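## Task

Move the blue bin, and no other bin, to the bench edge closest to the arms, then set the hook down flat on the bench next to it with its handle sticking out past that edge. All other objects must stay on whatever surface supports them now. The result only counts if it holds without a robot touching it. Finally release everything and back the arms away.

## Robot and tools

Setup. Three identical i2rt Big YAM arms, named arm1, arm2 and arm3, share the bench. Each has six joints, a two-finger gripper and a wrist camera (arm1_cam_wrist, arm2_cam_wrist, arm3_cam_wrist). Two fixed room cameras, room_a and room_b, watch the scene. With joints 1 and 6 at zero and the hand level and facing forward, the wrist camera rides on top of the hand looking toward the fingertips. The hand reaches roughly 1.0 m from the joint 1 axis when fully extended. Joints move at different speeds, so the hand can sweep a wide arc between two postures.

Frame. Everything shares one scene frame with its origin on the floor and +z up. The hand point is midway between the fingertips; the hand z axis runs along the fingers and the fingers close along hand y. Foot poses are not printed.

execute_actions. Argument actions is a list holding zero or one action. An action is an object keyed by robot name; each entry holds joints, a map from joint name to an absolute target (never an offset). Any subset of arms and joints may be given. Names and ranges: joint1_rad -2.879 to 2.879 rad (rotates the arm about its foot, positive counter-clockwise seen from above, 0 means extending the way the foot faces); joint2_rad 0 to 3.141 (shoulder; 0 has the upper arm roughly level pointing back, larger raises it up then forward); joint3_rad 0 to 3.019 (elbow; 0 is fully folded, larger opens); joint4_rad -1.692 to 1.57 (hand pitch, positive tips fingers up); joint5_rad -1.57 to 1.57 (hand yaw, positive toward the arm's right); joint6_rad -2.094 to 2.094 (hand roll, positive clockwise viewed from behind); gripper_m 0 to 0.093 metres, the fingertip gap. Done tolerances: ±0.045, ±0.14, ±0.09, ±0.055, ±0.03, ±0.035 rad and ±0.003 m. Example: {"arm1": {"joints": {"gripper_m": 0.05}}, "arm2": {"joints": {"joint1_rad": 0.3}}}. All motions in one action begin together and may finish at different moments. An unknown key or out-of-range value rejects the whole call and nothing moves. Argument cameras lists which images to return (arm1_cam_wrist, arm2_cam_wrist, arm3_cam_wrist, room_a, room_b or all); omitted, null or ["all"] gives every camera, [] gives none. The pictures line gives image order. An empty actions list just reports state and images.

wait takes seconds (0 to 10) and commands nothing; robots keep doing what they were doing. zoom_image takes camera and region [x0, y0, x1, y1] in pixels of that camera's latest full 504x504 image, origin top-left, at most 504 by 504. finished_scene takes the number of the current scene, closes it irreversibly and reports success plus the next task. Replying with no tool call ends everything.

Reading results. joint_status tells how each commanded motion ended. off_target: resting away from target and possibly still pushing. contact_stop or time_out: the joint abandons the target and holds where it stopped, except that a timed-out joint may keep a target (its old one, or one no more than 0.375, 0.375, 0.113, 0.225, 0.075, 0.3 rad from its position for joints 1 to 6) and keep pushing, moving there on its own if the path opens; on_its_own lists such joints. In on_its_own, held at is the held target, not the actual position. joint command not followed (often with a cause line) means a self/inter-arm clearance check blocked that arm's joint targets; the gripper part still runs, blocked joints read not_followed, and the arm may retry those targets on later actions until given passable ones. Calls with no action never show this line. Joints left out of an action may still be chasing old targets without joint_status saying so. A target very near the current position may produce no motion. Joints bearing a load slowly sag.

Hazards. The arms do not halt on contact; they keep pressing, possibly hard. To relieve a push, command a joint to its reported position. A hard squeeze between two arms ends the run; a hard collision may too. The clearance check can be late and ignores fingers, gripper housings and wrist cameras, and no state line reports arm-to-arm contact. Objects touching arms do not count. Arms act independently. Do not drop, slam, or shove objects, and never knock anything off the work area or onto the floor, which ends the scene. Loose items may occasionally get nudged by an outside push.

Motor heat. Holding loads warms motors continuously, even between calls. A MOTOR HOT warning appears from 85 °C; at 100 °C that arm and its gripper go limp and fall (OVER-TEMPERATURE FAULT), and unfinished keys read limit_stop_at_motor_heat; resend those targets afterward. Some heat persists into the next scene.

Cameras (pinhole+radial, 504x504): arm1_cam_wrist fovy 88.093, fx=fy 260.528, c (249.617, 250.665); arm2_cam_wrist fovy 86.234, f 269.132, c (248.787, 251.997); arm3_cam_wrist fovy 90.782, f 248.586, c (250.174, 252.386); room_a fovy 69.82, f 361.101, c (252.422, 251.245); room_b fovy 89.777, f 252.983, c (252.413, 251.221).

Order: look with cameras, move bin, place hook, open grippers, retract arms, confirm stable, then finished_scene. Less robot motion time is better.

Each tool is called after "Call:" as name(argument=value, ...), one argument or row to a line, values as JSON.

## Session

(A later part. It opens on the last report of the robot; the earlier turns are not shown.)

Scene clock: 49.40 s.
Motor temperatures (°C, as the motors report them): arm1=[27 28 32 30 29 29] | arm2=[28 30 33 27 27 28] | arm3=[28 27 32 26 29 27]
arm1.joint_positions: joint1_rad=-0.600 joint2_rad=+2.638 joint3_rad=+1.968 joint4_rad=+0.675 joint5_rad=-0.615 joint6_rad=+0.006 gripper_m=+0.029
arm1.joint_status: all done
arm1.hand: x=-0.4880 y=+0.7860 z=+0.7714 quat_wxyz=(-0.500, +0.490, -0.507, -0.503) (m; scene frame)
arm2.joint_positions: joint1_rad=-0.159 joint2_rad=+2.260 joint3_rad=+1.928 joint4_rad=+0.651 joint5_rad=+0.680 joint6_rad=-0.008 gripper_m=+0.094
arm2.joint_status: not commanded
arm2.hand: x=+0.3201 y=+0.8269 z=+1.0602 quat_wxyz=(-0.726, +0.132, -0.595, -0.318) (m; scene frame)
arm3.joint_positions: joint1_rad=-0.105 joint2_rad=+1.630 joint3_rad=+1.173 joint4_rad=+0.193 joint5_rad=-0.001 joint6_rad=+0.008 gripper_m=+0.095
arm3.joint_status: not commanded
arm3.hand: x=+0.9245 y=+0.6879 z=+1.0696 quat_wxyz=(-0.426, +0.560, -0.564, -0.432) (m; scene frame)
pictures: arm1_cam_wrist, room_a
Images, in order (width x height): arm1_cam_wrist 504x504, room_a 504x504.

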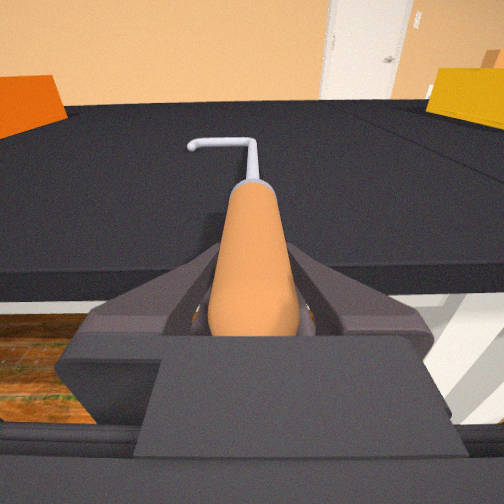

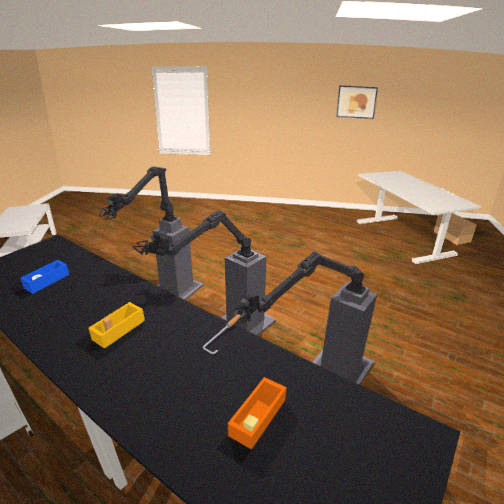

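Call:
execute_actions(
  actions=[
    {"arm1":{"joints":{"gripper_m":0.09}}},
  ],
  cameras=["arm1_cam_wrist"],
)

Scene clock: 50.37 s.
Motor temperatures (°C, as the motors report them): arm1=[27 28 32 30 29 29] | arm2=[28 30 33 27 27 28] | arm3=[28 27 32 26 29 27]
arm1.joint_positions: joint1_rad=-0.600 joint2_rad=+2.638 joint3_rad=+1.985 joint4_rad=+0.675 joint5_rad=-0.615 joint6_rad=+0.006 gripper_m=+0.090
arm1.joint_status: all done
arm1.hand: x=-0.4856 y=+0.7891 z=+0.7801 quat_wxyz=(-0.506, +0.489, -0.501, -0.504) (m; scene frame)
arm2.joint_positions: joint1_rad=-0.159 joint2_rad=+2.260 joint3_rad=+1.928 joint4_rad=+0.651 joint5_rad=+0.680 joint6_rad=-0.008 gripper_m=+0.094
arm2.joint_status: not commanded
arm2.hand: x=+0.3201 y=+0.8269 z=+1.0602 quat_wxyz=(-0.726, +0.132, -0.595, -0.318) (m; scene frame)
arm3.joint_positions: joint1_rad=-0.105 joint2_rad=+1.630 joint3_rad=+1.173 joint4_rad=+0.193 joint5_rad=-0.001 joint6_rad=+0.008 gripper_m=+0.095
arm3.joint_status: not commanded
arm3.hand: x=+0.9245 y=+0.6879 z=+1.0696 quat_wxyz=(-0.426, +0.560, -0.564, -0.432) (m; scene frame)
pictures: arm1_cam_wrist
Images, in order (width x height): arm1_cam_wrist 504x504.

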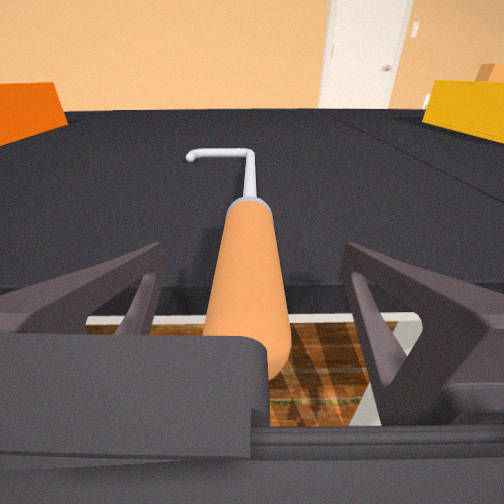

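Call:
execute_actions(
  actions=[
    {"arm1":{"joints":{"joint2_rad":2.4}},"arm2":{"joints":{"joint1_rad":0.3}}},
  ],
  cameras=["arm1_cam_wrist"],
)

Scene clock: 52.70 s.
Motor temperatures (°C, as the motors report them): arm1=[27 28 32 30 29 29] | arm2=[28 30 33 27 27 28] | arm3=[28 27 32 26 29 27]
arm1.joint_positions: joint1_rad=-0.600 joint2_rad=+2.384 joint3_rad=+2.018 joint4_rad=+0.689 joint5_rad=-0.615 joint6_rad=+0.006 gripper_m=+0.090
arm1.joint_status: all done
arm1.hand: x=-0.4817 y=+0.7886 z=+1.0266 quat_wxyz=(-0.605, +0.466, -0.391, -0.514) (m; scene frame)
arm2.joint_positions: joint1_rad=+0.295 joint2_rad=+2.260 joint3_rad=+1.928 joint4_rad=+0.651 joint5_rad=+0.682 joint6_rad=-0.008 gripper_m=+0.094
arm2.joint_status: all done
arm2.hand: x=-0.0723 y=+0.8791 z=+1.0561 quat_wxyz=(-0.637, +0.264, -0.551, -0.471) (m; scene frame)
arm3.joint_positions: joint1_rad=-0.105 joint2_rad=+1.630 joint3_rad=+1.173 joint4_rad=+0.193 joint5_rad=-0.001 joint6_rad=+0.008 gripper_m=+0.095
arm3.joint_status: not commanded
arm3.hand: x=+0.9245 y=+0.6879 z=+1.0696 quat_wxyz=(-0.426, +0.560, -0.564, -0.432) (m; scene frame)
pictures: arm1_cam_wrist
Images, in order (width x height): arm1_cam_wrist 504x504.

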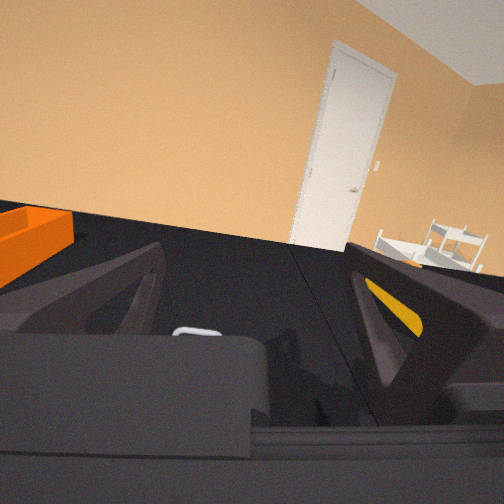

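Call:
execute_actions(
  actions=[
    {"arm1":{"joints":{"joint1_rad":0.2,"joint2_rad":1.7,"joint5_rad":0.0,"joint4_rad":0.0}},"arm2":{"joints":{"joint1_rad":0.775,"joint2_rad":2.45,"joint3_rad":2.125,"joint4_rad":0.585,"joint5_rad":0.686}}},
  ],
  cameras=["arm2_cam_wrist","room_a"],
)

Scene clock: 55.97 s.
Motor temperatures (°C, as the motors report them): arm1=[27 28 32 30 29 29] | arm2=[28 30 34 27 27 28] | arm3=[28 27 32 26 29 27]
arm1.joint_positions: joint1_rad=+0.194 joint2_rad=+1.703 joint3_rad=+2.023 joint4_rad=+0.002 joint5_rad=-0.002 joint6_rad=+0.006 gripper_m=+0.090
arm1.joint_status: all done
arm1.hand: x=-1.0469 y=+0.7249 z=+1.4576 quat_wxyz=(-0.519, +0.440, -0.383, -0.625) (m; scene frame)
arm2.joint_positions: joint1_rad=+0.774 joint2_rad=+2.462 joint3_rad=+2.091 joint4_rad=+0.585 joint5_rad=+0.685 joint6_rad=-0.008 gripper_m=+0.094
arm2.joint_status: all done
arm2.hand: x=-0.4936 y=+0.7774 z=+0.9514 quat_wxyz=(-0.508, +0.428, -0.481, -0.572) (m; scene frame)
arm3.joint_positions: joint1_rad=-0.105 joint2_rad=+1.630 joint3_rad=+1.173 joint4_rad=+0.193 joint5_rad=-0.001 joint6_rad=+0.008 gripper_m=+0.095
arm3.joint_status: not commanded
arm3.hand: x=+0.9245 y=+0.6879 z=+1.0696 quat_wxyz=(-0.426, +0.560, -0.564, -0.432) (m; scene frame)
pictures: arm2_cam_wrist, room_a
Images, in order (width x height): arm2_cam_wrist 504x504, room_a 504x504.

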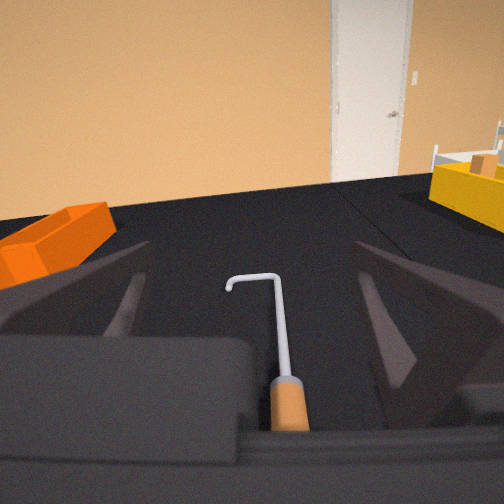

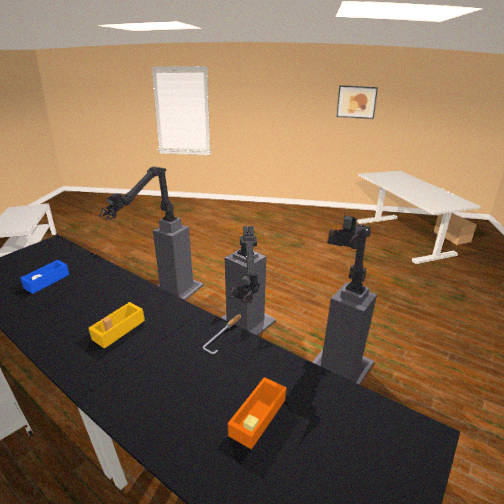

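Call:
execute_actions(
  actions=[
    {"arm2":{"joints":{"joint2_rad":2.635}},"arm1":{"joints":{"joint2_rad":1.2,"joint3_rad":1.3}}},
  ],
  cameras=["arm2_cam_wrist"],
)

Scene clock: 57.80 s.
Motor temperatures (°C, as the motors report them): arm1=[27 28 32 30 29 29] | arm2=[28 30 34 27 27 28] | arm3=[28 27 32 26 29 27]
arm1.joint_positions: joint1_rad=+0.194 joint2_rad=+1.209 joint3_rad=+1.290 joint4_rad=+0.000 joint5_rad=-0.002 joint6_rad=+0.006 gripper_m=+0.090
arm1.joint_status: all done
arm1.hand: x=-1.0232 y=+0.5690 z=+1.3222 quat_wxyz=(-0.470, +0.511, -0.443, -0.567) (m; scene frame)
arm2.joint_positions: joint1_rad=+0.774 joint2_rad=+2.653 joint3_rad=+2.103 joint4_rad=+0.584 joint5_rad=+0.685 joint6_rad=-0.008 gripper_m=+0.094
arm2.joint_status: all done
arm2.hand: x=-0.4937 y=+0.7809 z=+0.7855 quat_wxyz=(-0.505, +0.494, -0.490, -0.511) (m; scene frame)
arm3.joint_positions: joint1_rad=-0.105 joint2_rad=+1.630 joint3_rad=+1.173 joint4_rad=+0.193 joint5_rad=-0.001 joint6_rad=+0.008 gripper_m=+0.095
arm3.joint_status: not commanded
arm3.hand: x=+0.9245 y=+0.6879 z=+1.0696 quat_wxyz=(-0.426, +0.560, -0.564, -0.432) (m; scene frame)
pictures: arm2_cam_wrist
Images, in order (width x height): arm2_cam_wrist 504x504.

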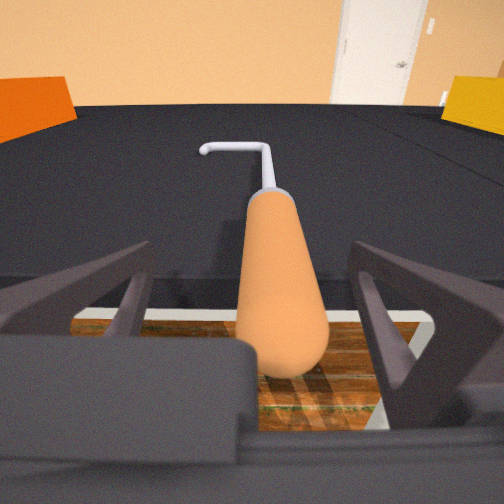

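Call:
execute_actions(
  actions=[
    {"arm2":{"joints":{"joint1_rad":0.752,"joint3_rad":2.075}}},
  ],
  cameras=["arm2_cam_wrist"],
)

Scene clock: 58.97 s.
Motor temperatures (°C, as the motors report them): arm1=[27 28 32 30 29 29] | arm2=[28 30 33 27 27 28] | arm3=[28 27 32 26 29 27]
arm1.joint_positions: joint1_rad=+0.194 joint2_rad=+1.209 joint3_rad=+1.290 joint4_rad=+0.000 joint5_rad=-0.002 joint6_rad=+0.006 gripper_m=+0.090
arm1.joint_status: not commanded
arm1.hand: x=-1.0232 y=+0.5690 z=+1.3222 quat_wxyz=(-0.470, +0.511, -0.443, -0.567) (m; scene frame)
arm2.joint_positions: joint1_rad=+0.761 joint2_rad=+2.651 joint3_rad=+2.072 joint4_rad=+0.584 joint5_rad=+0.685 joint6_rad=-0.008 gripper_m=+0.094
arm2.joint_status: all done
arm2.hand: x=-0.4797 y=+0.7829 z=+0.7718 quat_wxyz=(-0.507, +0.501, -0.494, -0.498) (m; scene frame)
arm3.joint_positions: joint1_rad=-0.105 joint2_rad=+1.630 joint3_rad=+1.173 joint4_rad=+0.193 joint5_rad=-0.001 joint6_rad=+0.008 gripper_m=+0.095
arm3.joint_status: not commanded
arm3.hand: x=+0.9245 y=+0.6879 z=+1.0696 quat_wxyz=(-0.426, +0.560, -0.564, -0.432) (m; scene frame)
pictures: arm2_cam_wrist
Images, in order (width x height): arm2_cam_wrist 504x504.

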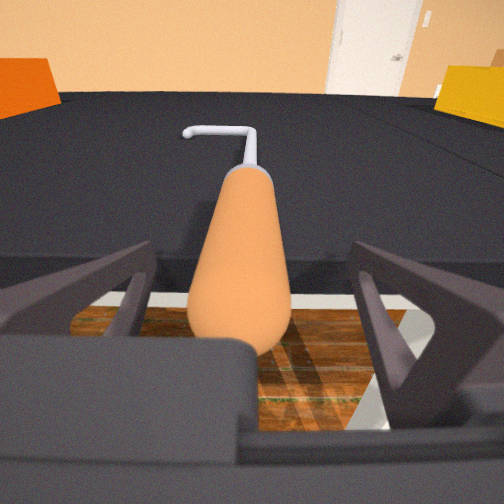

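Aligned well. Close.

Call:
execute_actions(
  actions=[
    {"arm2":{"joints":{"gripper_m":0.01}}},
  ],
  cameras=["arm2_cam_wrist"],
)

Scene clock: 59.77 s.
Motor temperatures (°C, as the motors report them): arm1=[27 28 32 30 29 29] | arm2=[28 30 33 27 27 28] | arm3=[28 27 32 26 29 27]
arm1.joint_positions: joint1_rad=+0.194 joint2_rad=+1.209 joint3_rad=+1.290 joint4_rad=+0.000 joint5_rad=-0.002 joint6_rad=+0.006 gripper_m=+0.090
arm1.joint_status: not commanded
arm1.hand: x=-1.0232 y=+0.5690 z=+1.3222 quat_wxyz=(-0.470, +0.511, -0.443, -0.567) (m; scene frame)
arm2.joint_positions: joint1_rad=+0.761 joint2_rad=+2.651 joint3_rad=+2.072 joint4_rad=+0.584 joint5_rad=+0.686 joint6_rad=-0.008 gripper_m=+0.028
arm2.joint_status: gripper_m off_target (ended at +0.028, target +0.010)
arm2.hand: x=-0.4797 y=+0.7829 z=+0.7718 quat_wxyz=(-0.507, +0.501, -0.494, -0.498) (m; scene frame)
arm3.joint_positions: joint1_rad=-0.105 joint2_rad=+1.630 joint3_rad=+1.173 joint4_rad=+0.193 joint5_rad=-0.001 joint6_rad=+0.008 gripper_m=+0.095
arm3.joint_status: not commanded
arm3.hand: x=+0.9245 y=+0.6879 z=+1.0696 quat_wxyz=(-0.426, +0.560, -0.564, -0.432) (m; scene frame)
pictures: arm2_cam_wrist
Images, in order (width x height): arm2_cam_wrist 504x504.

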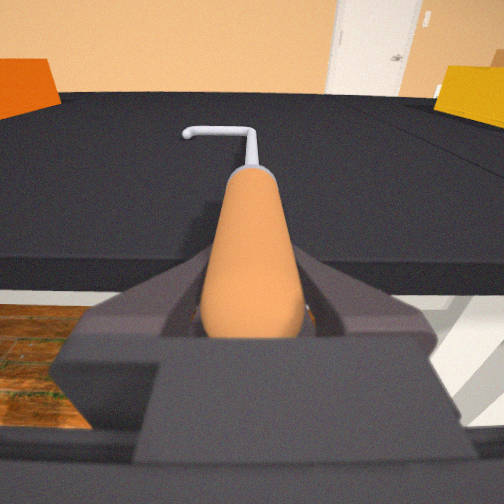

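Call:
execute_actions(
  actions=[
    {"arm2":{"joints":{"joint2_rad":2.36}}},
  ],
  cameras=["arm2_cam_wrist"],
)

Scene clock: 61.53 s.
Motor temperatures (°C, as the motors report them): arm1=[27 28 32 30 29 29] | arm2=[28 31 33 27 27 28] | arm3=[28 27 32 26 29 27]
arm1.joint_positions: joint1_rad=+0.194 joint2_rad=+1.209 joint3_rad=+1.290 joint4_rad=+0.000 joint5_rad=-0.002 joint6_rad=+0.006 gripper_m=+0.090
arm1.joint_status: not commanded
arm1.hand: x=-1.0232 y=+0.5690 z=+1.3222 quat_wxyz=(-0.470, +0.511, -0.443, -0.567) (m; scene frame)
arm2.joint_positions: joint1_rad=+0.761 joint2_rad=+2.382 joint3_rad=+2.032 joint4_rad=+0.557 joint5_rad=+0.686 joint6_rad=-0.008 gripper_m=+0.028
arm2.joint_status: all done
arm2.hand: x=-0.4756 y=+0.7738 z=+0.9842 quat_wxyz=(-0.512, +0.427, -0.484, -0.567) (m; scene frame)
arm3.joint_positions: joint1_rad=-0.105 joint2_rad=+1.630 joint3_rad=+1.173 joint4_rad=+0.193 joint5_rad=-0.001 joint6_rad=+0.008 gripper_m=+0.095
arm3.joint_status: not commanded
arm3.hand: x=+0.9245 y=+0.6879 z=+1.0696 quat_wxyz=(-0.426, +0.560, -0.564, -0.432) (m; scene frame)
pictures: arm2_cam_wrist
Images, in order (width x height): arm2_cam_wrist 504x504.

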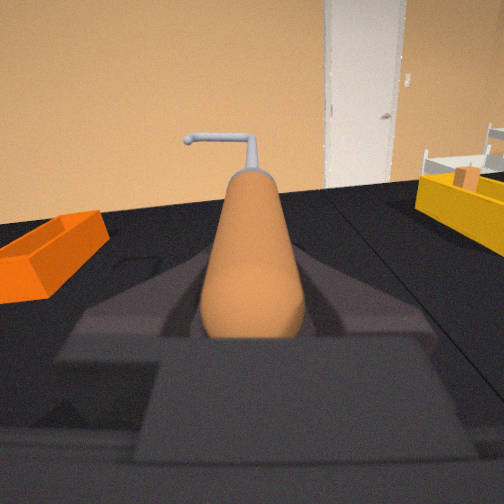

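Call:
execute_actions(
  actions=[
    {"arm2":{"joints":{"joint1_rad":-0.57,"joint2_rad":2.3,"joint3_rad":2.04,"joint4_rad":0.66,"joint5_rad":-0.65}},"arm3":{"joints":{"joint1_rad":-0.4,"joint2_rad":2.35,"joint3_rad":2.07,"joint4_rad":0.705,"joint5_rad":0.642}}},
  ],
  cameras=["arm2_cam_wrist","room_a"],
)

Scene clock: 65.07 s.
Motor temperatures (°C, as the motors report them): arm1=[27 27 32 30 29 29] | arm2=[28 31 34 27 27 28] | arm3=[28 27 32 26 29 27]
arm1.joint_positions: joint1_rad=+0.194 joint2_rad=+1.209 joint3_rad=+1.290 joint4_rad=+0.000 joint5_rad=-0.002 joint6_rad=+0.006 gripper_m=+0.090
arm1.joint_status: not commanded
arm1.hand: x=-1.0232 y=+0.5690 z=+1.3222 quat_wxyz=(-0.470, +0.511, -0.443, -0.567) (m; scene frame)
arm2.joint_positions: joint1_rad=-0.577 joint2_rad=+2.373 joint3_rad=+2.016 joint4_rad=+0.611 joint5_rad=-0.655 joint6_rad=-0.008 gripper_m=+0.028
arm2.joint_status: all done
arm2.hand: x=+0.4776 y=+0.7832 z=+1.0050 quat_wxyz=(-0.590, +0.487, -0.400, -0.504) (m; scene frame)
arm3.joint_positions: joint1_rad=-0.395 joint2_rad=+2.364 joint3_rad=+2.021 joint4_rad=+0.693 joint5_rad=+0.639 joint6_rad=+0.006 gripper_m=+0.095
arm3.joint_status: all done
arm3.hand: x=+1.2801 y=+0.8273 z=+1.0892 quat_wxyz=(-0.729, +0.117, -0.592, -0.322) (m; scene frame)
pictures: arm2_cam_wrist, room_a
Images, in order (width x height): arm2_cam_wrist 504x504, room_a 504x504.

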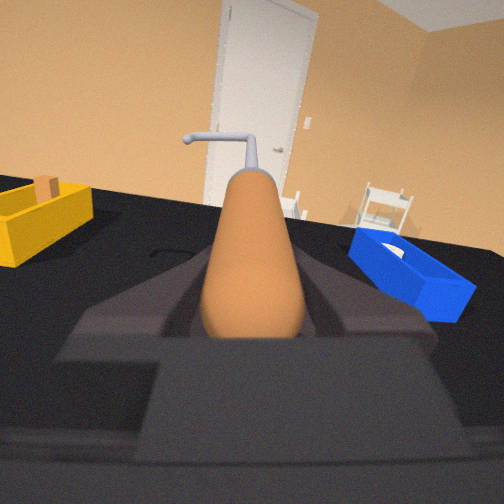

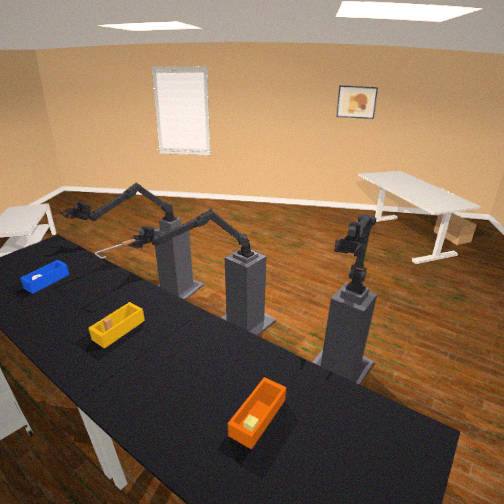

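Call:
execute_actions(
  actions=[
    {"arm2":{"joints":{"joint2_rad":2.565}}},
  ],
  cameras=["arm2_cam_wrist"],
)

Scene clock: 66.63 s.
Motor temperatures (°C, as the motors report them): arm1=[27 27 32 30 29 29] | arm2=[28 31 34 27 27 28] | arm3=[28 27 33 26 29 27]
arm1.joint_positions: joint1_rad=+0.194 joint2_rad=+1.209 joint3_rad=+1.290 joint4_rad=+0.000 joint5_rad=-0.002 joint6_rad=+0.006 gripper_m=+0.090
arm1.joint_status: not commanded
arm1.hand: x=-1.0232 y=+0.5690 z=+1.3222 quat_wxyz=(-0.470, +0.511, -0.443, -0.567) (m; scene frame)
arm2.joint_positions: joint1_rad=-0.577 joint2_rad=+2.619 joint3_rad=+2.000 joint4_rad=+0.640 joint5_rad=-0.652 joint6_rad=-0.008 gripper_m=+0.028
arm2.joint_status: all done
arm2.hand: x=+0.4818 y=+0.7869 z=+0.7849 quat_wxyz=(-0.514, +0.502, -0.486, -0.497) (m; scene frame)
arm3.joint_positions: joint1_rad=-0.395 joint2_rad=+2.364 joint3_rad=+2.021 joint4_rad=+0.693 joint5_rad=+0.639 joint6_rad=+0.006 gripper_m=+0.095
arm3.joint_status: not commanded
arm3.hand: x=+1.2801 y=+0.8273 z=+1.0892 quat_wxyz=(-0.729, +0.117, -0.592, -0.322) (m; scene frame)
pictures: arm2_cam_wrist
Images, in order (width x height): arm2_cam_wrist 504x504.

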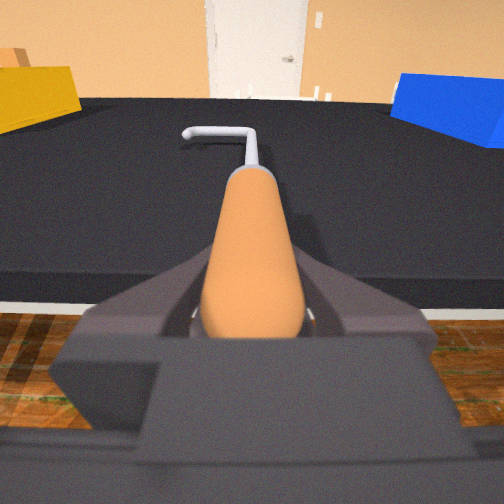

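Call:
execute_actions(
  actions=[
    {"arm2":{"joints":{"joint3_rad":1.995}}},
  ],
  cameras=["arm2_cam_wrist"],
)

Scene clock: 67.53 s.
Motor temperatures (°C, as the motors report them): arm1=[27 27 32 30 29 29] | arm2=[28 31 34 27 27 28] | arm3=[28 27 33 26 29 27]
arm1.joint_positions: joint1_rad=+0.194 joint2_rad=+1.209 joint3_rad=+1.290 joint4_rad=+0.000 joint5_rad=-0.002 joint6_rad=+0.006 gripper_m=+0.090
arm1.joint_status: not commanded
arm1.hand: x=-1.0232 y=+0.5690 z=+1.3222 quat_wxyz=(-0.470, +0.511, -0.443, -0.567) (m; scene frame)
arm2.joint_positions: joint1_rad=-0.577 joint2_rad=+2.619 joint3_rad=+1.977 joint4_rad=+0.640 joint5_rad=-0.652 joint6_rad=-0.008 gripper_m=+0.028
arm2.joint_status: all done
arm2.hand: x=+0.4789 y=+0.7829 z=+0.7732 quat_wxyz=(-0.506, +0.503, -0.494, -0.496) (m; scene frame)
arm3.joint_positions: joint1_rad=-0.395 joint2_rad=+2.364 joint3_rad=+2.021 joint4_rad=+0.693 joint5_rad=+0.639 joint6_rad=+0.006 gripper_m=+0.095
arm3.joint_status: not commanded
arm3.hand: x=+1.2801 y=+0.8273 z=+1.0892 quat_wxyz=(-0.729, +0.117, -0.592, -0.322) (m; scene frame)
pictures: arm2_cam_wrist
Images, in order (width x height): arm2_cam_wrist 504x504.

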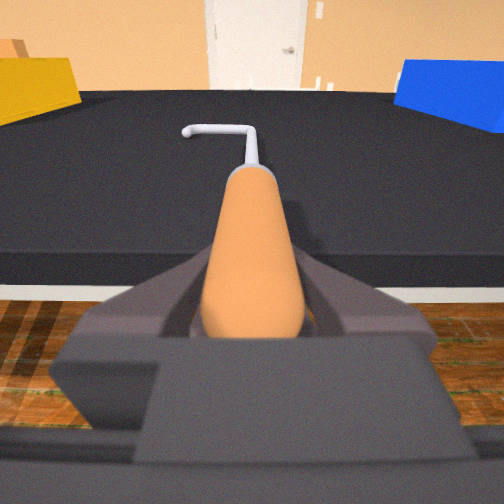

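Call:
execute_actions(
  actions=[
    {"arm2":{"joints":{"gripper_m":0.09}}},
  ],
  cameras=["arm2_cam_wrist"],
)

Call:
execute_actions(
  actions=[
    {"arm2":{"joints":{"joint2_rad":2.4}},"arm3":{"joints":{"joint1_rad":0.05}}},
  ],
  cameras=["room_a"],
)

Scene clock: 68.60 s.
Motor temperatures (°C, as the motors report them): arm1=[27 27 32 30 29 29] | arm2=[28 31 33 27 27 28] | arm3=[28 28 33 26 29 27]
arm1.joint_positions: joint1_rad=+0.194 joint2_rad=+1.209 joint3_rad=+1.290 joint4_rad=+0.000 joint5_rad=-0.002 joint6_rad=+0.006 gripper_m=+0.090
arm1.joint_status: not commanded
arm1.hand: x=-1.0232 y=+0.5690 z=+1.3222 quat_wxyz=(-0.470, +0.511, -0.443, -0.567) (m; scene frame)
arm2.joint_positions: joint1_rad=-0.577 joint2_rad=+2.581 joint3_rad=+1.977 joint4_rad=+0.644 joint5_rad=-0.652 joint6_rad=-0.008 gripper_m=+0.090
arm2.joint_status: all done
arm2.hand: x=+0.4804 y=+0.7851 z=+0.8076 quat_wxyz=(-0.521, +0.501, -0.480, -0.498) (m; scene frame)
arm3.joint_positions: joint1_rad=-0.395 joint2_rad=+2.364 joint3_rad=+2.021 joint4_rad=+0.693 joint5_rad=+0.639 joint6_rad=+0.006 gripper_m=+0.095
arm3.joint_status: not commanded
arm3.hand: x=+1.2801 y=+0.8273 z=+1.0892 quat_wxyz=(-0.729, +0.117, -0.592, -0.322) (m; scene frame)
pictures: arm2_cam_wrist
Images, in order (width x height): arm2_cam_wrist 504x504.

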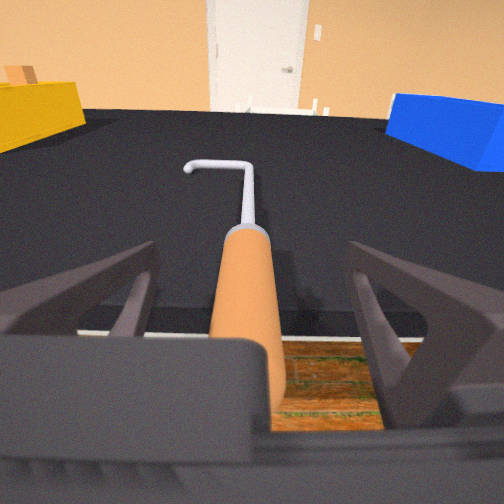

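Scene clock: 70.60 s.
Motor temperatures (°C, as the motors report them): arm1=[27 27 32 30 29 29] | arm2=[28 31 33 27 27 28] | arm3=[28 28 33 26 29 27]
arm1.joint_positions: joint1_rad=+0.194 joint2_rad=+1.209 joint3_rad=+1.290 joint4_rad=+0.000 joint5_rad=-0.002 joint6_rad=+0.006 gripper_m=+0.090
arm1.joint_status: not commanded
arm1.hand: x=-1.0232 y=+0.5690 z=+1.3222 quat_wxyz=(-0.470, +0.511, -0.443, -0.567) (m; scene frame)
arm2.joint_positions: joint1_rad=-0.577 joint2_rad=+2.377 joint3_rad=+1.977 joint4_rad=+0.654 joint5_rad=-0.652 joint6_rad=-0.008 gripper_m=+0.090
arm2.joint_status: all done
arm2.hand: x=+0.4749 y=+0.7794 z=+0.9889 quat_wxyz=(-0.591, +0.486, -0.401, -0.504) (m; scene frame)
arm3.joint_positions: joint1_rad=+0.055 joint2_rad=+2.364 joint3_rad=+2.021 joint4_rad=+0.693 joint5_rad=+0.642 joint6_rad=+0.006 gripper_m=+0.095
arm3.joint_status: all done
arm3.hand: x=+0.8830 y=+0.8988 z=+1.0900 quat_wxyz=(-0.639, +0.245, -0.551, -0.477) (m; scene frame)
pictures: room_a
Images, in order (width x height): room_a 504x504.

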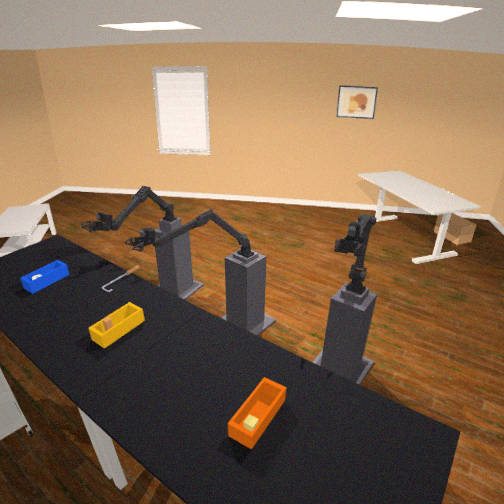

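Call:
execute_actions(
  actions=[
    {"arm2":{"joints":{"joint1_rad":0.2,"joint2_rad":1.7,"joint5_rad":0.0,"joint4_rad":0.0}},"arm3":{"joints":{"joint1_rad":0.522,"joint2_rad":2.52,"joint3_rad":2.085,"joint4_rad":0.675,"joint5_rad":0.62}}},
  ],
  cameras=["arm3_cam_wrist"],
)

Scene clock: 74.43 s.
Motor temperatures (°C, as the motors report them): arm1=[27 27 32 30 29 29] | arm2=[28 31 33 27 27 28] | arm3=[28 28 33 26 29 27]
arm1.joint_positions: joint1_rad=+0.194 joint2_rad=+1.209 joint3_rad=+1.290 joint4_rad=+0.000 joint5_rad=-0.002 joint6_rad=+0.006 gripper_m=+0.090
arm1.joint_status: not commanded
arm1.hand: x=-1.0232 y=+0.5690 z=+1.3222 quat_wxyz=(-0.470, +0.511, -0.443, -0.567) (m; scene frame)
arm2.joint_positions: joint1_rad=+0.189 joint2_rad=+1.706 joint3_rad=+1.984 joint4_rad=+0.003 joint5_rad=-0.001 joint6_rad=-0.006 gripper_m=+0.090
arm2.joint_status: all done
arm2.hand: x=-0.0765 y=+0.7397 z=+1.4046 quat_wxyz=(-0.538, +0.451, -0.394, -0.593) (m; scene frame)
arm3.joint_positions: joint1_rad=+0.527 joint2_rad=+2.538 joint3_rad=+2.053 joint4_rad=+0.673 joint5_rad=+0.620 joint6_rad=+0.006 gripper_m=+0.095
arm3.joint_status: all done
arm3.hand: x=+0.4610 y=+0.7970 z=+0.9504 quat_wxyz=(-0.502, +0.434, -0.487, -0.568) (m; scene frame)
pictures: arm3_cam_wrist
Images, in order (width x height): arm3_cam_wrist 504x504.

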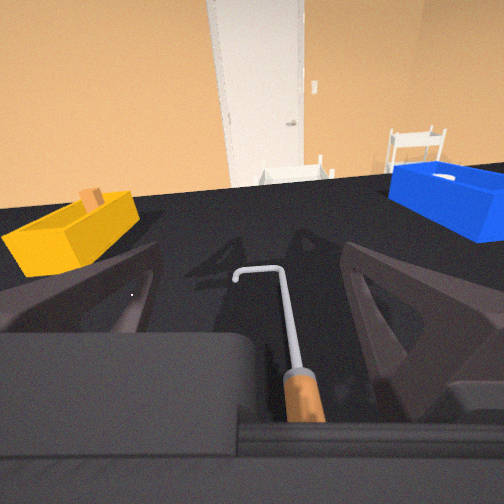

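Call:
execute_actions(
  actions=[
    {"arm3":{"joints":{"joint1_rad":0.508,"joint2_rad":2.70}},"arm2":{"joints":{"joint2_rad":1.2,"joint3_rad":1.3}}},
  ],
  cameras=["arm3_cam_wrist"],
)

Scene clock: 76.27 s.
Motor temperatures (°C, as the motors report them): arm1=[27 27 32 30 29 29] | arm2=[28 31 33 27 27 28] | arm3=[28 28 33 26 29 27]
arm1.joint_positions: joint1_rad=+0.194 joint2_rad=+1.209 joint3_rad=+1.290 joint4_rad=+0.000 joint5_rad=-0.002 joint6_rad=+0.006 gripper_m=+0.090
arm1.joint_status: not commanded
arm1.hand: x=-1.0232 y=+0.5690 z=+1.3222 quat_wxyz=(-0.470, +0.511, -0.443, -0.567) (m; scene frame)
arm2.joint_positions: joint1_rad=+0.189 joint2_rad=+1.208 joint3_rad=+1.290 joint4_rad=+0.001 joint5_rad=-0.001 joint6_rad=-0.006 gripper_m=+0.090
arm2.joint_status: all done
arm2.hand: x=-0.0566 y=+0.5743 z=+1.2945 quat_wxyz=(-0.496, +0.508, -0.445, -0.546) (m; scene frame)
arm3.joint_positions: joint1_rad=+0.511 joint2_rad=+2.712 joint3_rad=+2.058 joint4_rad=+0.674 joint5_rad=+0.620 joint6_rad=+0.004 gripper_m=+0.095
arm3.joint_status: all done
arm3.hand: x=+0.4793 y=+0.7970 z=+0.7972 quat_wxyz=(-0.500, +0.491, -0.502, -0.507) (m; scene frame)
pictures: arm3_cam_wrist
Images, in order (width x height): arm3_cam_wrist 504x504.

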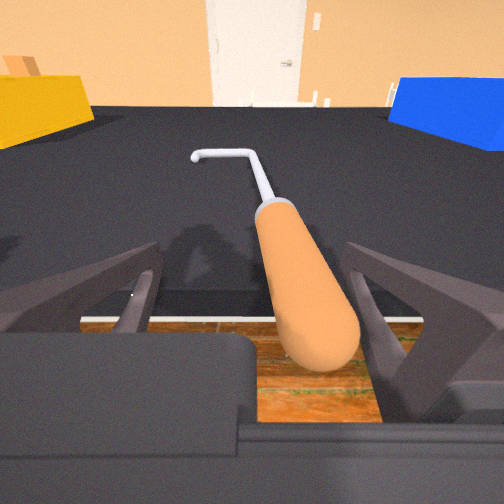

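Call:
execute_actions(
  actions=[
    {"arm3":{"joints":{"joint1_rad":0.468,"joint2_rad":2.645,"joint3_rad":1.935,"joint4_rad":0.76,"joint5_rad":0.489}}},
  ],
  cameras=["arm3_cam_wrist"],
)

Scene clock: 78.30 s.
Motor temperatures (°C, as the motors report them): arm1=[27 27 32 30 29 29] | arm2=[28 31 33 27 27 28] | arm3=[28 28 32 26 29 27]
arm1.joint_positions: joint1_rad=+0.194 joint2_rad=+1.209 joint3_rad=+1.290 joint4_rad=+0.000 joint5_rad=-0.002 joint6_rad=+0.006 gripper_m=+0.090
arm1.joint_status: not commanded
arm1.hand: x=-1.0232 y=+0.5690 z=+1.3222 quat_wxyz=(-0.470, +0.511, -0.443, -0.567) (m; scene frame)
arm2.joint_positions: joint1_rad=+0.189 joint2_rad=+1.208 joint3_rad=+1.290 joint4_rad=+0.001 joint5_rad=-0.001 joint6_rad=-0.006 gripper_m=+0.090
arm2.joint_status: not commanded
arm2.hand: x=-0.0566 y=+0.5743 z=+1.2945 quat_wxyz=(-0.496, +0.508, -0.445, -0.546) (m; scene frame)
arm3.joint_positions: joint1_rad=+0.463 joint2_rad=+2.664 joint3_rad=+1.934 joint4_rad=+0.745 joint5_rad=+0.492 joint6_rad=+0.004 gripper_m=+0.095
arm3.joint_status: all done
arm3.hand: x=+0.5091 y=+0.7972 z=+0.7913 quat_wxyz=(-0.480, +0.512, -0.482, -0.525) (m; scene frame)
pictures: arm3_cam_wrist
Images, in order (width x height): arm3_cam_wrist 504x504.

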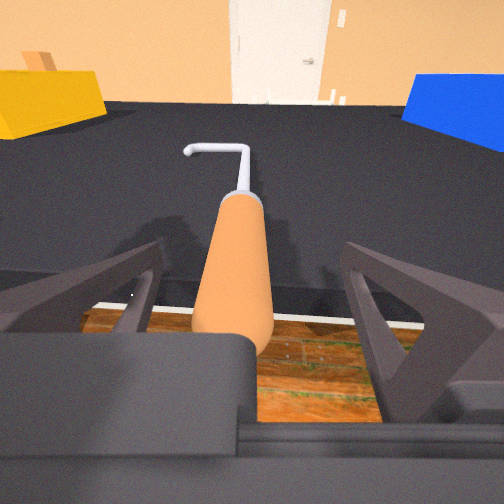

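Call:
execute_actions(
  actions=[
    {"arm3":{"joints":{"gripper_m":0.01}}},
  ],
  cameras=["arm3_cam_wrist"],
)

Scene clock: 79.23 s.
Motor temperatures (°C, as the motors report them): arm1=[27 27 32 30 29 29] | arm2=[28 31 33 27 27 28] | arm3=[28 28 32 26 29 27]
arm1.joint_positions: joint1_rad=+0.194 joint2_rad=+1.209 joint3_rad=+1.290 joint4_rad=+0.000 joint5_rad=-0.002 joint6_rad=+0.006 gripper_m=+0.090
arm1.joint_status: not commanded
arm1.hand: x=-1.0232 y=+0.5690 z=+1.3222 quat_wxyz=(-0.470, +0.511, -0.443, -0.567) (m; scene frame)
arm2.joint_positions: joint1_rad=+0.189 joint2_rad=+1.208 joint3_rad=+1.290 joint4_rad=+0.001 joint5_rad=-0.001 joint6_rad=-0.006 gripper_m=+0.090
arm2.joint_status: not commanded
arm2.hand: x=-0.0566 y=+0.5743 z=+1.2945 quat_wxyz=(-0.496, +0.508, -0.445, -0.546) (m; scene frame)
arm3.joint_positions: joint1_rad=+0.463 joint2_rad=+2.664 joint3_rad=+1.934 joint4_rad=+0.745 joint5_rad=+0.490 joint6_rad=+0.004 gripper_m=+0.030
arm3.joint_status: gripper_m off_target (ended at +0.030, target +0.010)
arm3.hand: x=+0.5084 y=+0.7971 z=+0.7913 quat_wxyz=(-0.479, +0.513, -0.481, -0.525) (m; scene frame)
pictures: arm3_cam_wrist
Images, in order (width x height): arm3_cam_wrist 504x504.

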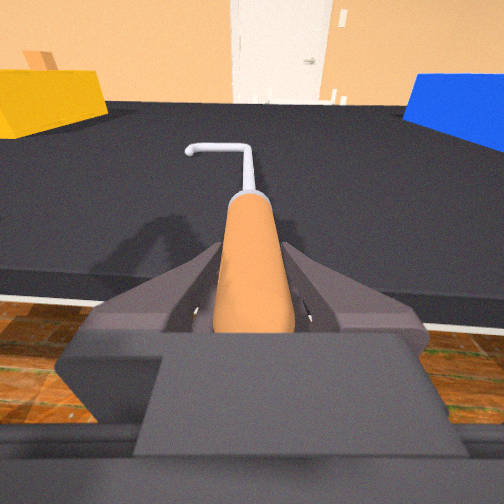

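Call:
execute_actions(
  actions=[
    {"arm3":{"joints":{"joint2_rad":2.38}}},
  ],
  cameras=["arm3_cam_wrist"],
)

Call:
execute_actions(
  actions=[
    {"arm3":{"joints":{"joint1_rad":-0.075,"joint2_rad":2.2,"joint3_rad":1.86,"joint4_rad":0.56,"joint5_rad":0.0,"joint6_rad":-1.575}}},
  ],
  cameras=["arm3_cam_wrist","room_a"],
)

Scene clock: 82.10 s.
Motor temperatures (°C, as the motors report them): arm1=[27 27 32 30 29 29] | arm2=[28 30 33 27 27 28] | arm3=[28 29 32 26 29 27]
arm1.joint_positions: joint1_rad=+0.194 joint2_rad=+1.209 joint3_rad=+1.290 joint4_rad=+0.000 joint5_rad=-0.002 joint6_rad=+0.006 gripper_m=+0.090
arm1.joint_status: not commanded
arm1.hand: x=-1.0232 y=+0.5690 z=+1.3222 quat_wxyz=(-0.470, +0.511, -0.443, -0.567) (m; scene frame)
arm2.joint_positions: joint1_rad=+0.189 joint2_rad=+1.208 joint3_rad=+1.290 joint4_rad=+0.001 joint5_rad=-0.001 joint6_rad=-0.006 gripper_m=+0.090
arm2.joint_status: not commanded
arm2.hand: x=-0.0566 y=+0.5743 z=+1.2945 quat_wxyz=(-0.496, +0.508, -0.445, -0.546) (m; scene frame)
arm3.joint_positions: joint1_rad=+0.464 joint2_rad=+2.405 joint3_rad=+1.897 joint4_rad=+0.733 joint5_rad=+0.490 joint6_rad=+0.001 gripper_m=+0.030
arm3.joint_status: all done
arm3.hand: x=+0.5072 y=+0.7991 z=+0.9976 quat_wxyz=(-0.495, +0.439, -0.459, -0.593) (m; scene frame)
pictures: arm3_cam_wrist
Images, in order (width x height): arm3_cam_wrist 504x504.

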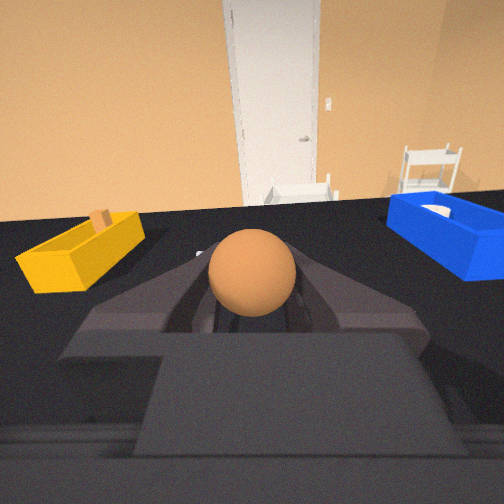

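Scene clock: 85.57 s.
Motor temperatures (°C, as the motors report them): arm1=[27 27 32 30 29 29] | arm2=[28 30 33 27 27 28] | arm3=[28 29 32 26 29 27]
arm1.joint_positions: joint1_rad=+0.194 joint2_rad=+1.209 joint3_rad=+1.290 joint4_rad=+0.000 joint5_rad=-0.002 joint6_rad=+0.006 gripper_m=+0.090
arm1.joint_status: not commanded
arm1.hand: x=-1.0232 y=+0.5690 z=+1.3222 quat_wxyz=(-0.470, +0.511, -0.443, -0.567) (m; scene frame)
arm2.joint_positions: joint1_rad=+0.189 joint2_rad=+1.208 joint3_rad=+1.290 joint4_rad=+0.001 joint5_rad=-0.001 joint6_rad=-0.006 gripper_m=+0.090
arm2.joint_status: not commanded
arm2.hand: x=-0.0566 y=+0.5743 z=+1.2945 quat_wxyz=(-0.496, +0.508, -0.445, -0.546) (m; scene frame)
arm3.joint_positions: joint1_rad=-0.079 joint2_rad=+2.251 joint3_rad=+1.820 joint4_rad=+0.534 joint5_rad=+0.002 joint6_rad=-1.537 gripper_m=+0.030
arm3.joint_status: joint6_rad time_out (moved -1.538 of -1.576); the others done
arm3.on_its_own: joint6_rad reads -1.537 and still pushes toward -1.575 since a time_out
arm3.hand: x=+0.9018 y=+0.9000 z=+1.0455 quat_wxyz=(-0.741, +0.671, -0.004, -0.022) (m; scene frame)
pictures: arm3_cam_wrist, room_a
Images, in order (width x height): arm3_cam_wrist 504x504, room_a 504x504.

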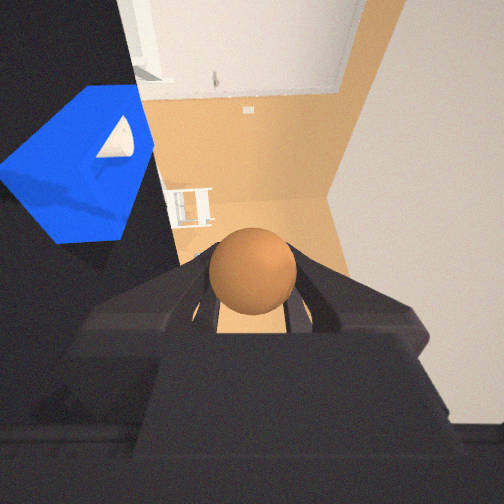

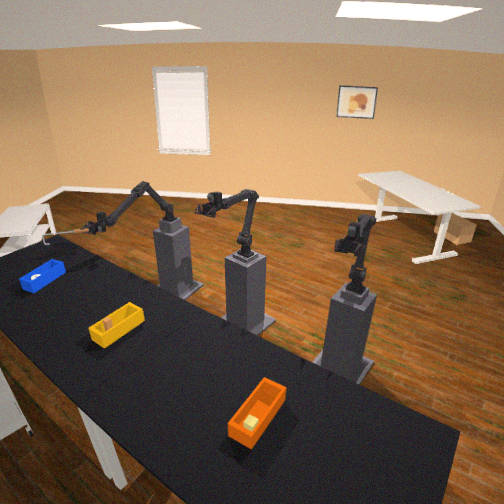

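Call:
zoom_image(
  camera="room_a",
  region=[10, 180, 130, 300],
)

Region (10, 180, 130, 300) of room_a's 504x504 image, scaled by 4.200, with more detail than that image has.

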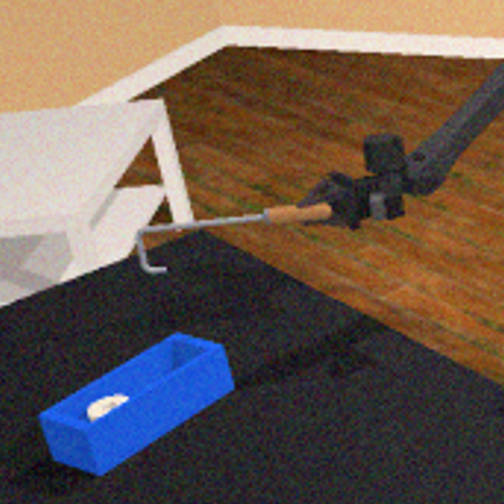

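Call:
execute_actions(
  actions=[
    {"arm3":{"joints":{"joint1_rad":-0.22,"joint2_rad":2.35,"joint3_rad":2.04,"joint4_rad":0.47,"joint5_rad":-0.76}}},
  ],
  cameras=["arm3_cam_wrist","room_a","room_b"],
)

Scene clock: 90.83 s.
Motor temperatures (°C, as the motors report them): arm1=[27 27 32 30 29 29] | arm2=[28 30 34 27 27 28] | arm3=[28 29 33 26 29 27]
arm1.joint_positions: joint1_rad=+0.194 joint2_rad=+1.209 joint3_rad=+1.290 joint4_rad=+0.000 joint5_rad=-0.002 joint6_rad=+0.006 gripper_m=+0.090
arm1.joint_status: not commanded
arm1.hand: x=-1.0232 y=+0.5690 z=+1.3222 quat_wxyz=(-0.470, +0.511, -0.443, -0.567) (m; scene frame)
arm2.joint_positions: joint1_rad=+0.189 joint2_rad=+1.208 joint3_rad=+1.290 joint4_rad=+0.001 joint5_rad=-0.001 joint6_rad=-0.006 gripper_m=+0.090
arm2.joint_status: not commanded
arm2.hand: x=-0.0566 y=+0.5743 z=+1.2945 quat_wxyz=(-0.496, +0.508, -0.445, -0.546) (m; scene frame)
arm3.joint_positions: joint1_rad=-0.220 joint2_rad=+2.394 joint3_rad=+1.947 joint4_rad=+0.440 joint5_rad=-0.761 joint6_rad=-1.540 gripper_m=+0.030
arm3.joint_status: joint3_rad time_out (moved +0.126 of +0.220); the others done
arm3.on_its_own: joint3_rad reads +1.947 and still pushes toward +2.040 since a time_out; joint6_rad reads -1.540 and still pushes toward -1.575 since a time_out
arm3.hand: x=+0.9091 y=+0.8918 z=+0.9688 quat_wxyz=(-0.664, +0.677, +0.212, -0.237) (m; scene frame)
pictures: arm3_cam_wrist, room_a, room_b
Images, in order (width x height): arm3_cam_wrist 504x504, room_a 504x504, room_b 504x504.

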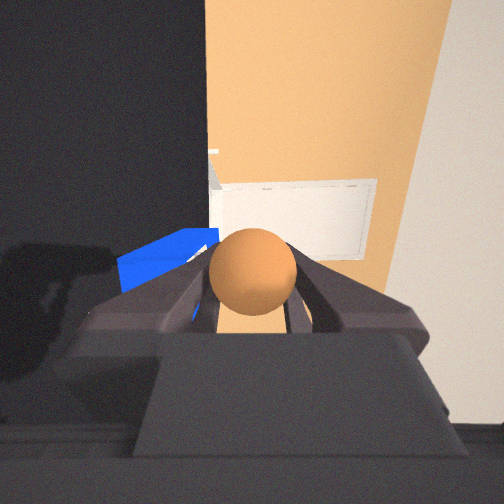

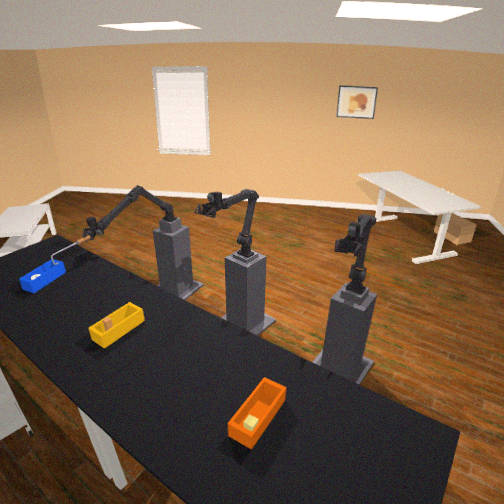

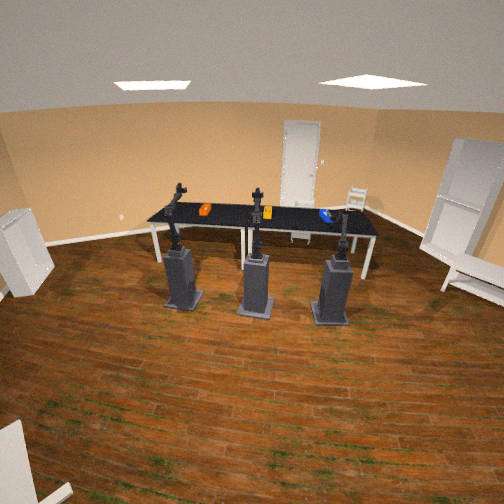

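Call:
zoom_image(
  camera="room_a",
  region=[10, 200, 110, 300],
)

Call:
zoom_image(
  camera="arm3_cam_wrist",
  region=[90, 190, 250, 350],
)

Region (10, 200, 110, 300) of room_a's 504x504 image, scaled by 5.040, with more detail than that image has.

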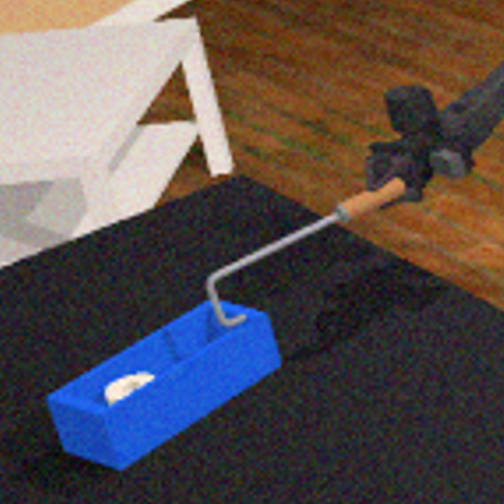

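Region (90, 190, 250, 350) of arm3_cam_wrist's 504x504 image, scaled by 3.150, with more detail than that image has.

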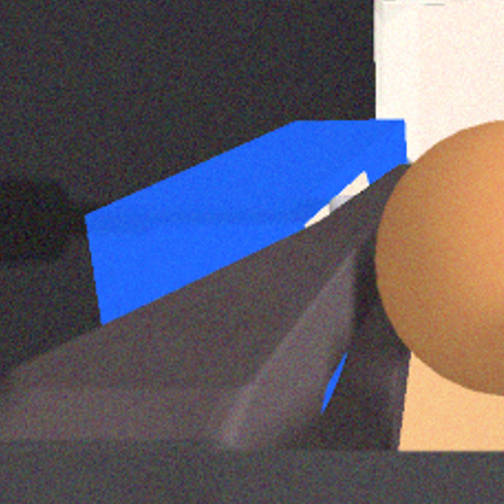

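Call:
zoom_image(
  camera="room_b",
  region=[290, 190, 380, 250],
)

Region (290, 190, 380, 250) of room_b's 504x504 image, scaled by 5.600, with more detail than that image has.

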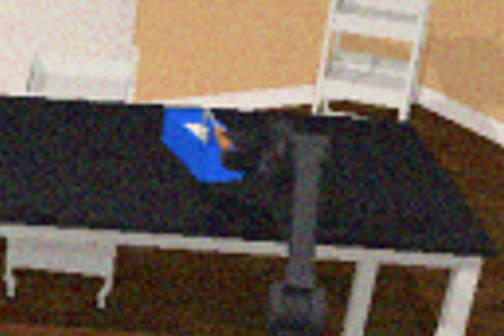

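Call:
execute_actions(
  actions=[
    {"arm3":{"joints":{"joint1_rad":-0.2,"joint2_rad":2.46,"joint3_rad":2.27,"joint4_rad":0.36,"joint5_rad":-0.566}}},
  ],
  cameras=["arm3_cam_wrist","room_a","room_b"],
)

Scene clock: 104.13 s.
Motor temperatures (°C, as the motors report them): arm1=[27 26 32 30 29 29] | arm2=[28 30 34 27 27 28] | arm3=[28 30 35 26 29 27]
arm1.joint_positions: joint1_rad=+0.194 joint2_rad=+1.209 joint3_rad=+1.290 joint4_rad=+0.000 joint5_rad=-0.002 joint6_rad=+0.006 gripper_m=+0.090
arm1.joint_status: not commanded
arm1.hand: x=-1.0232 y=+0.5690 z=+1.3222 quat_wxyz=(-0.470, +0.511, -0.443, -0.567) (m; scene frame)
arm2.joint_positions: joint1_rad=+0.189 joint2_rad=+1.208 joint3_rad=+1.290 joint4_rad=+0.001 joint5_rad=-0.001 joint6_rad=-0.006 gripper_m=+0.090
arm2.joint_status: not commanded
arm2.hand: x=-0.0566 y=+0.5743 z=+1.2945 quat_wxyz=(-0.496, +0.508, -0.445, -0.546) (m; scene frame)
arm3.joint_positions: joint1_rad=-0.200 joint2_rad=+2.492 joint3_rad=+2.174 joint4_rad=+0.335 joint5_rad=-0.566 joint6_rad=-1.540 gripper_m=+0.030
arm3.joint_status: joint3_rad time_out (moved +0.227 of +0.323); the others done
arm3.on_its_own: joint3_rad reads +2.174 and still pushes toward +2.270 since a time_out; joint6_rad reads -1.540 and still pushes toward -1.575 since a time_out
arm3.hand: x=+0.9232 y=+0.9464 z=+0.9870 quat_wxyz=(-0.690, +0.685, +0.155, -0.175) (m; scene frame)
pictures: arm3_cam_wrist, room_a, room_b
Images, in order (width x height): arm3_cam_wrist 504x504, room_a 504x504, room_b 504x504.

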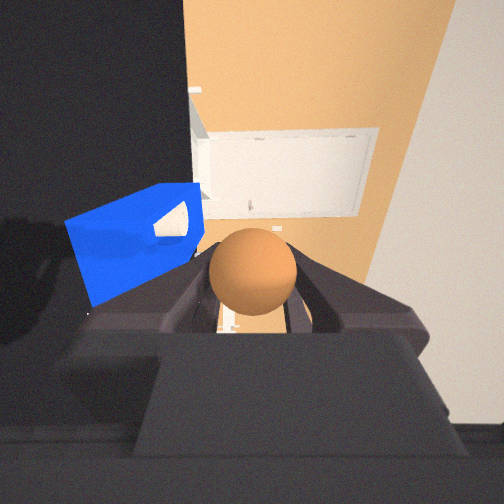

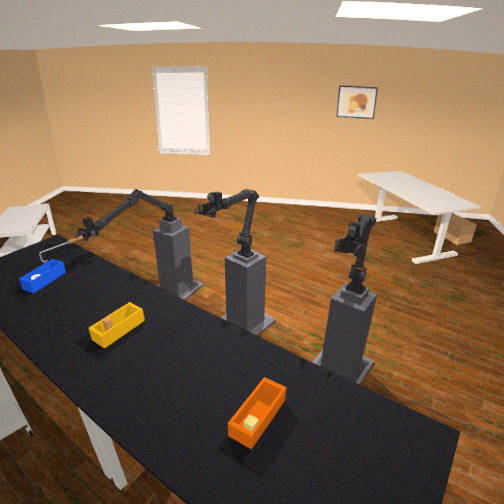

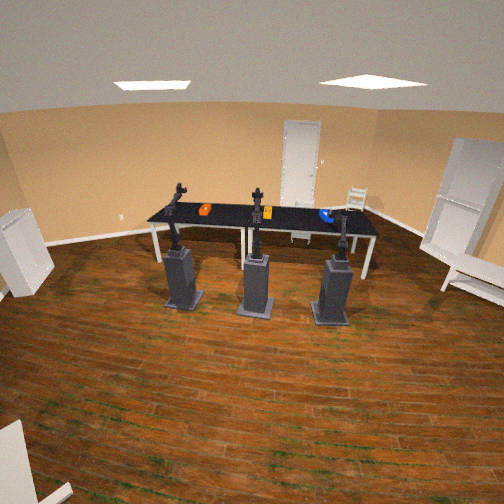

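Call:
zoom_image(
  camera="arm3_cam_wrist",
  region=[50, 160, 230, 340],
)

Call:
zoom_image(
  camera="room_a",
  region=[10, 200, 110, 300],
)

Region (50, 160, 230, 340) of arm3_cam_wrist's 504x504 image, scaled by 2.800, with more detail than that image has.

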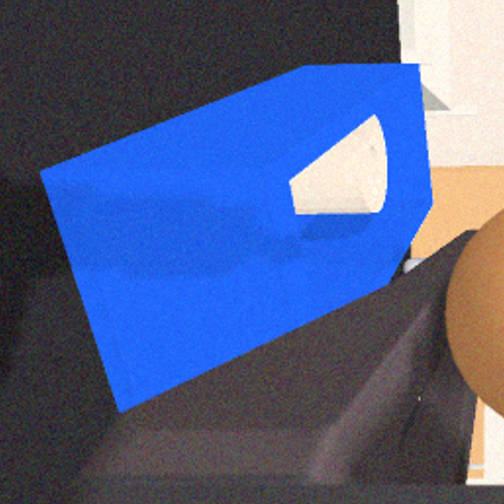

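Region (10, 200, 110, 300) of room_a's 504x504 image, scaled by 5.040, with more detail than that image has.

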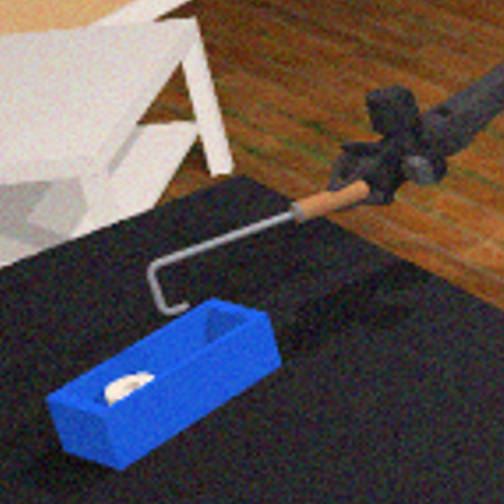

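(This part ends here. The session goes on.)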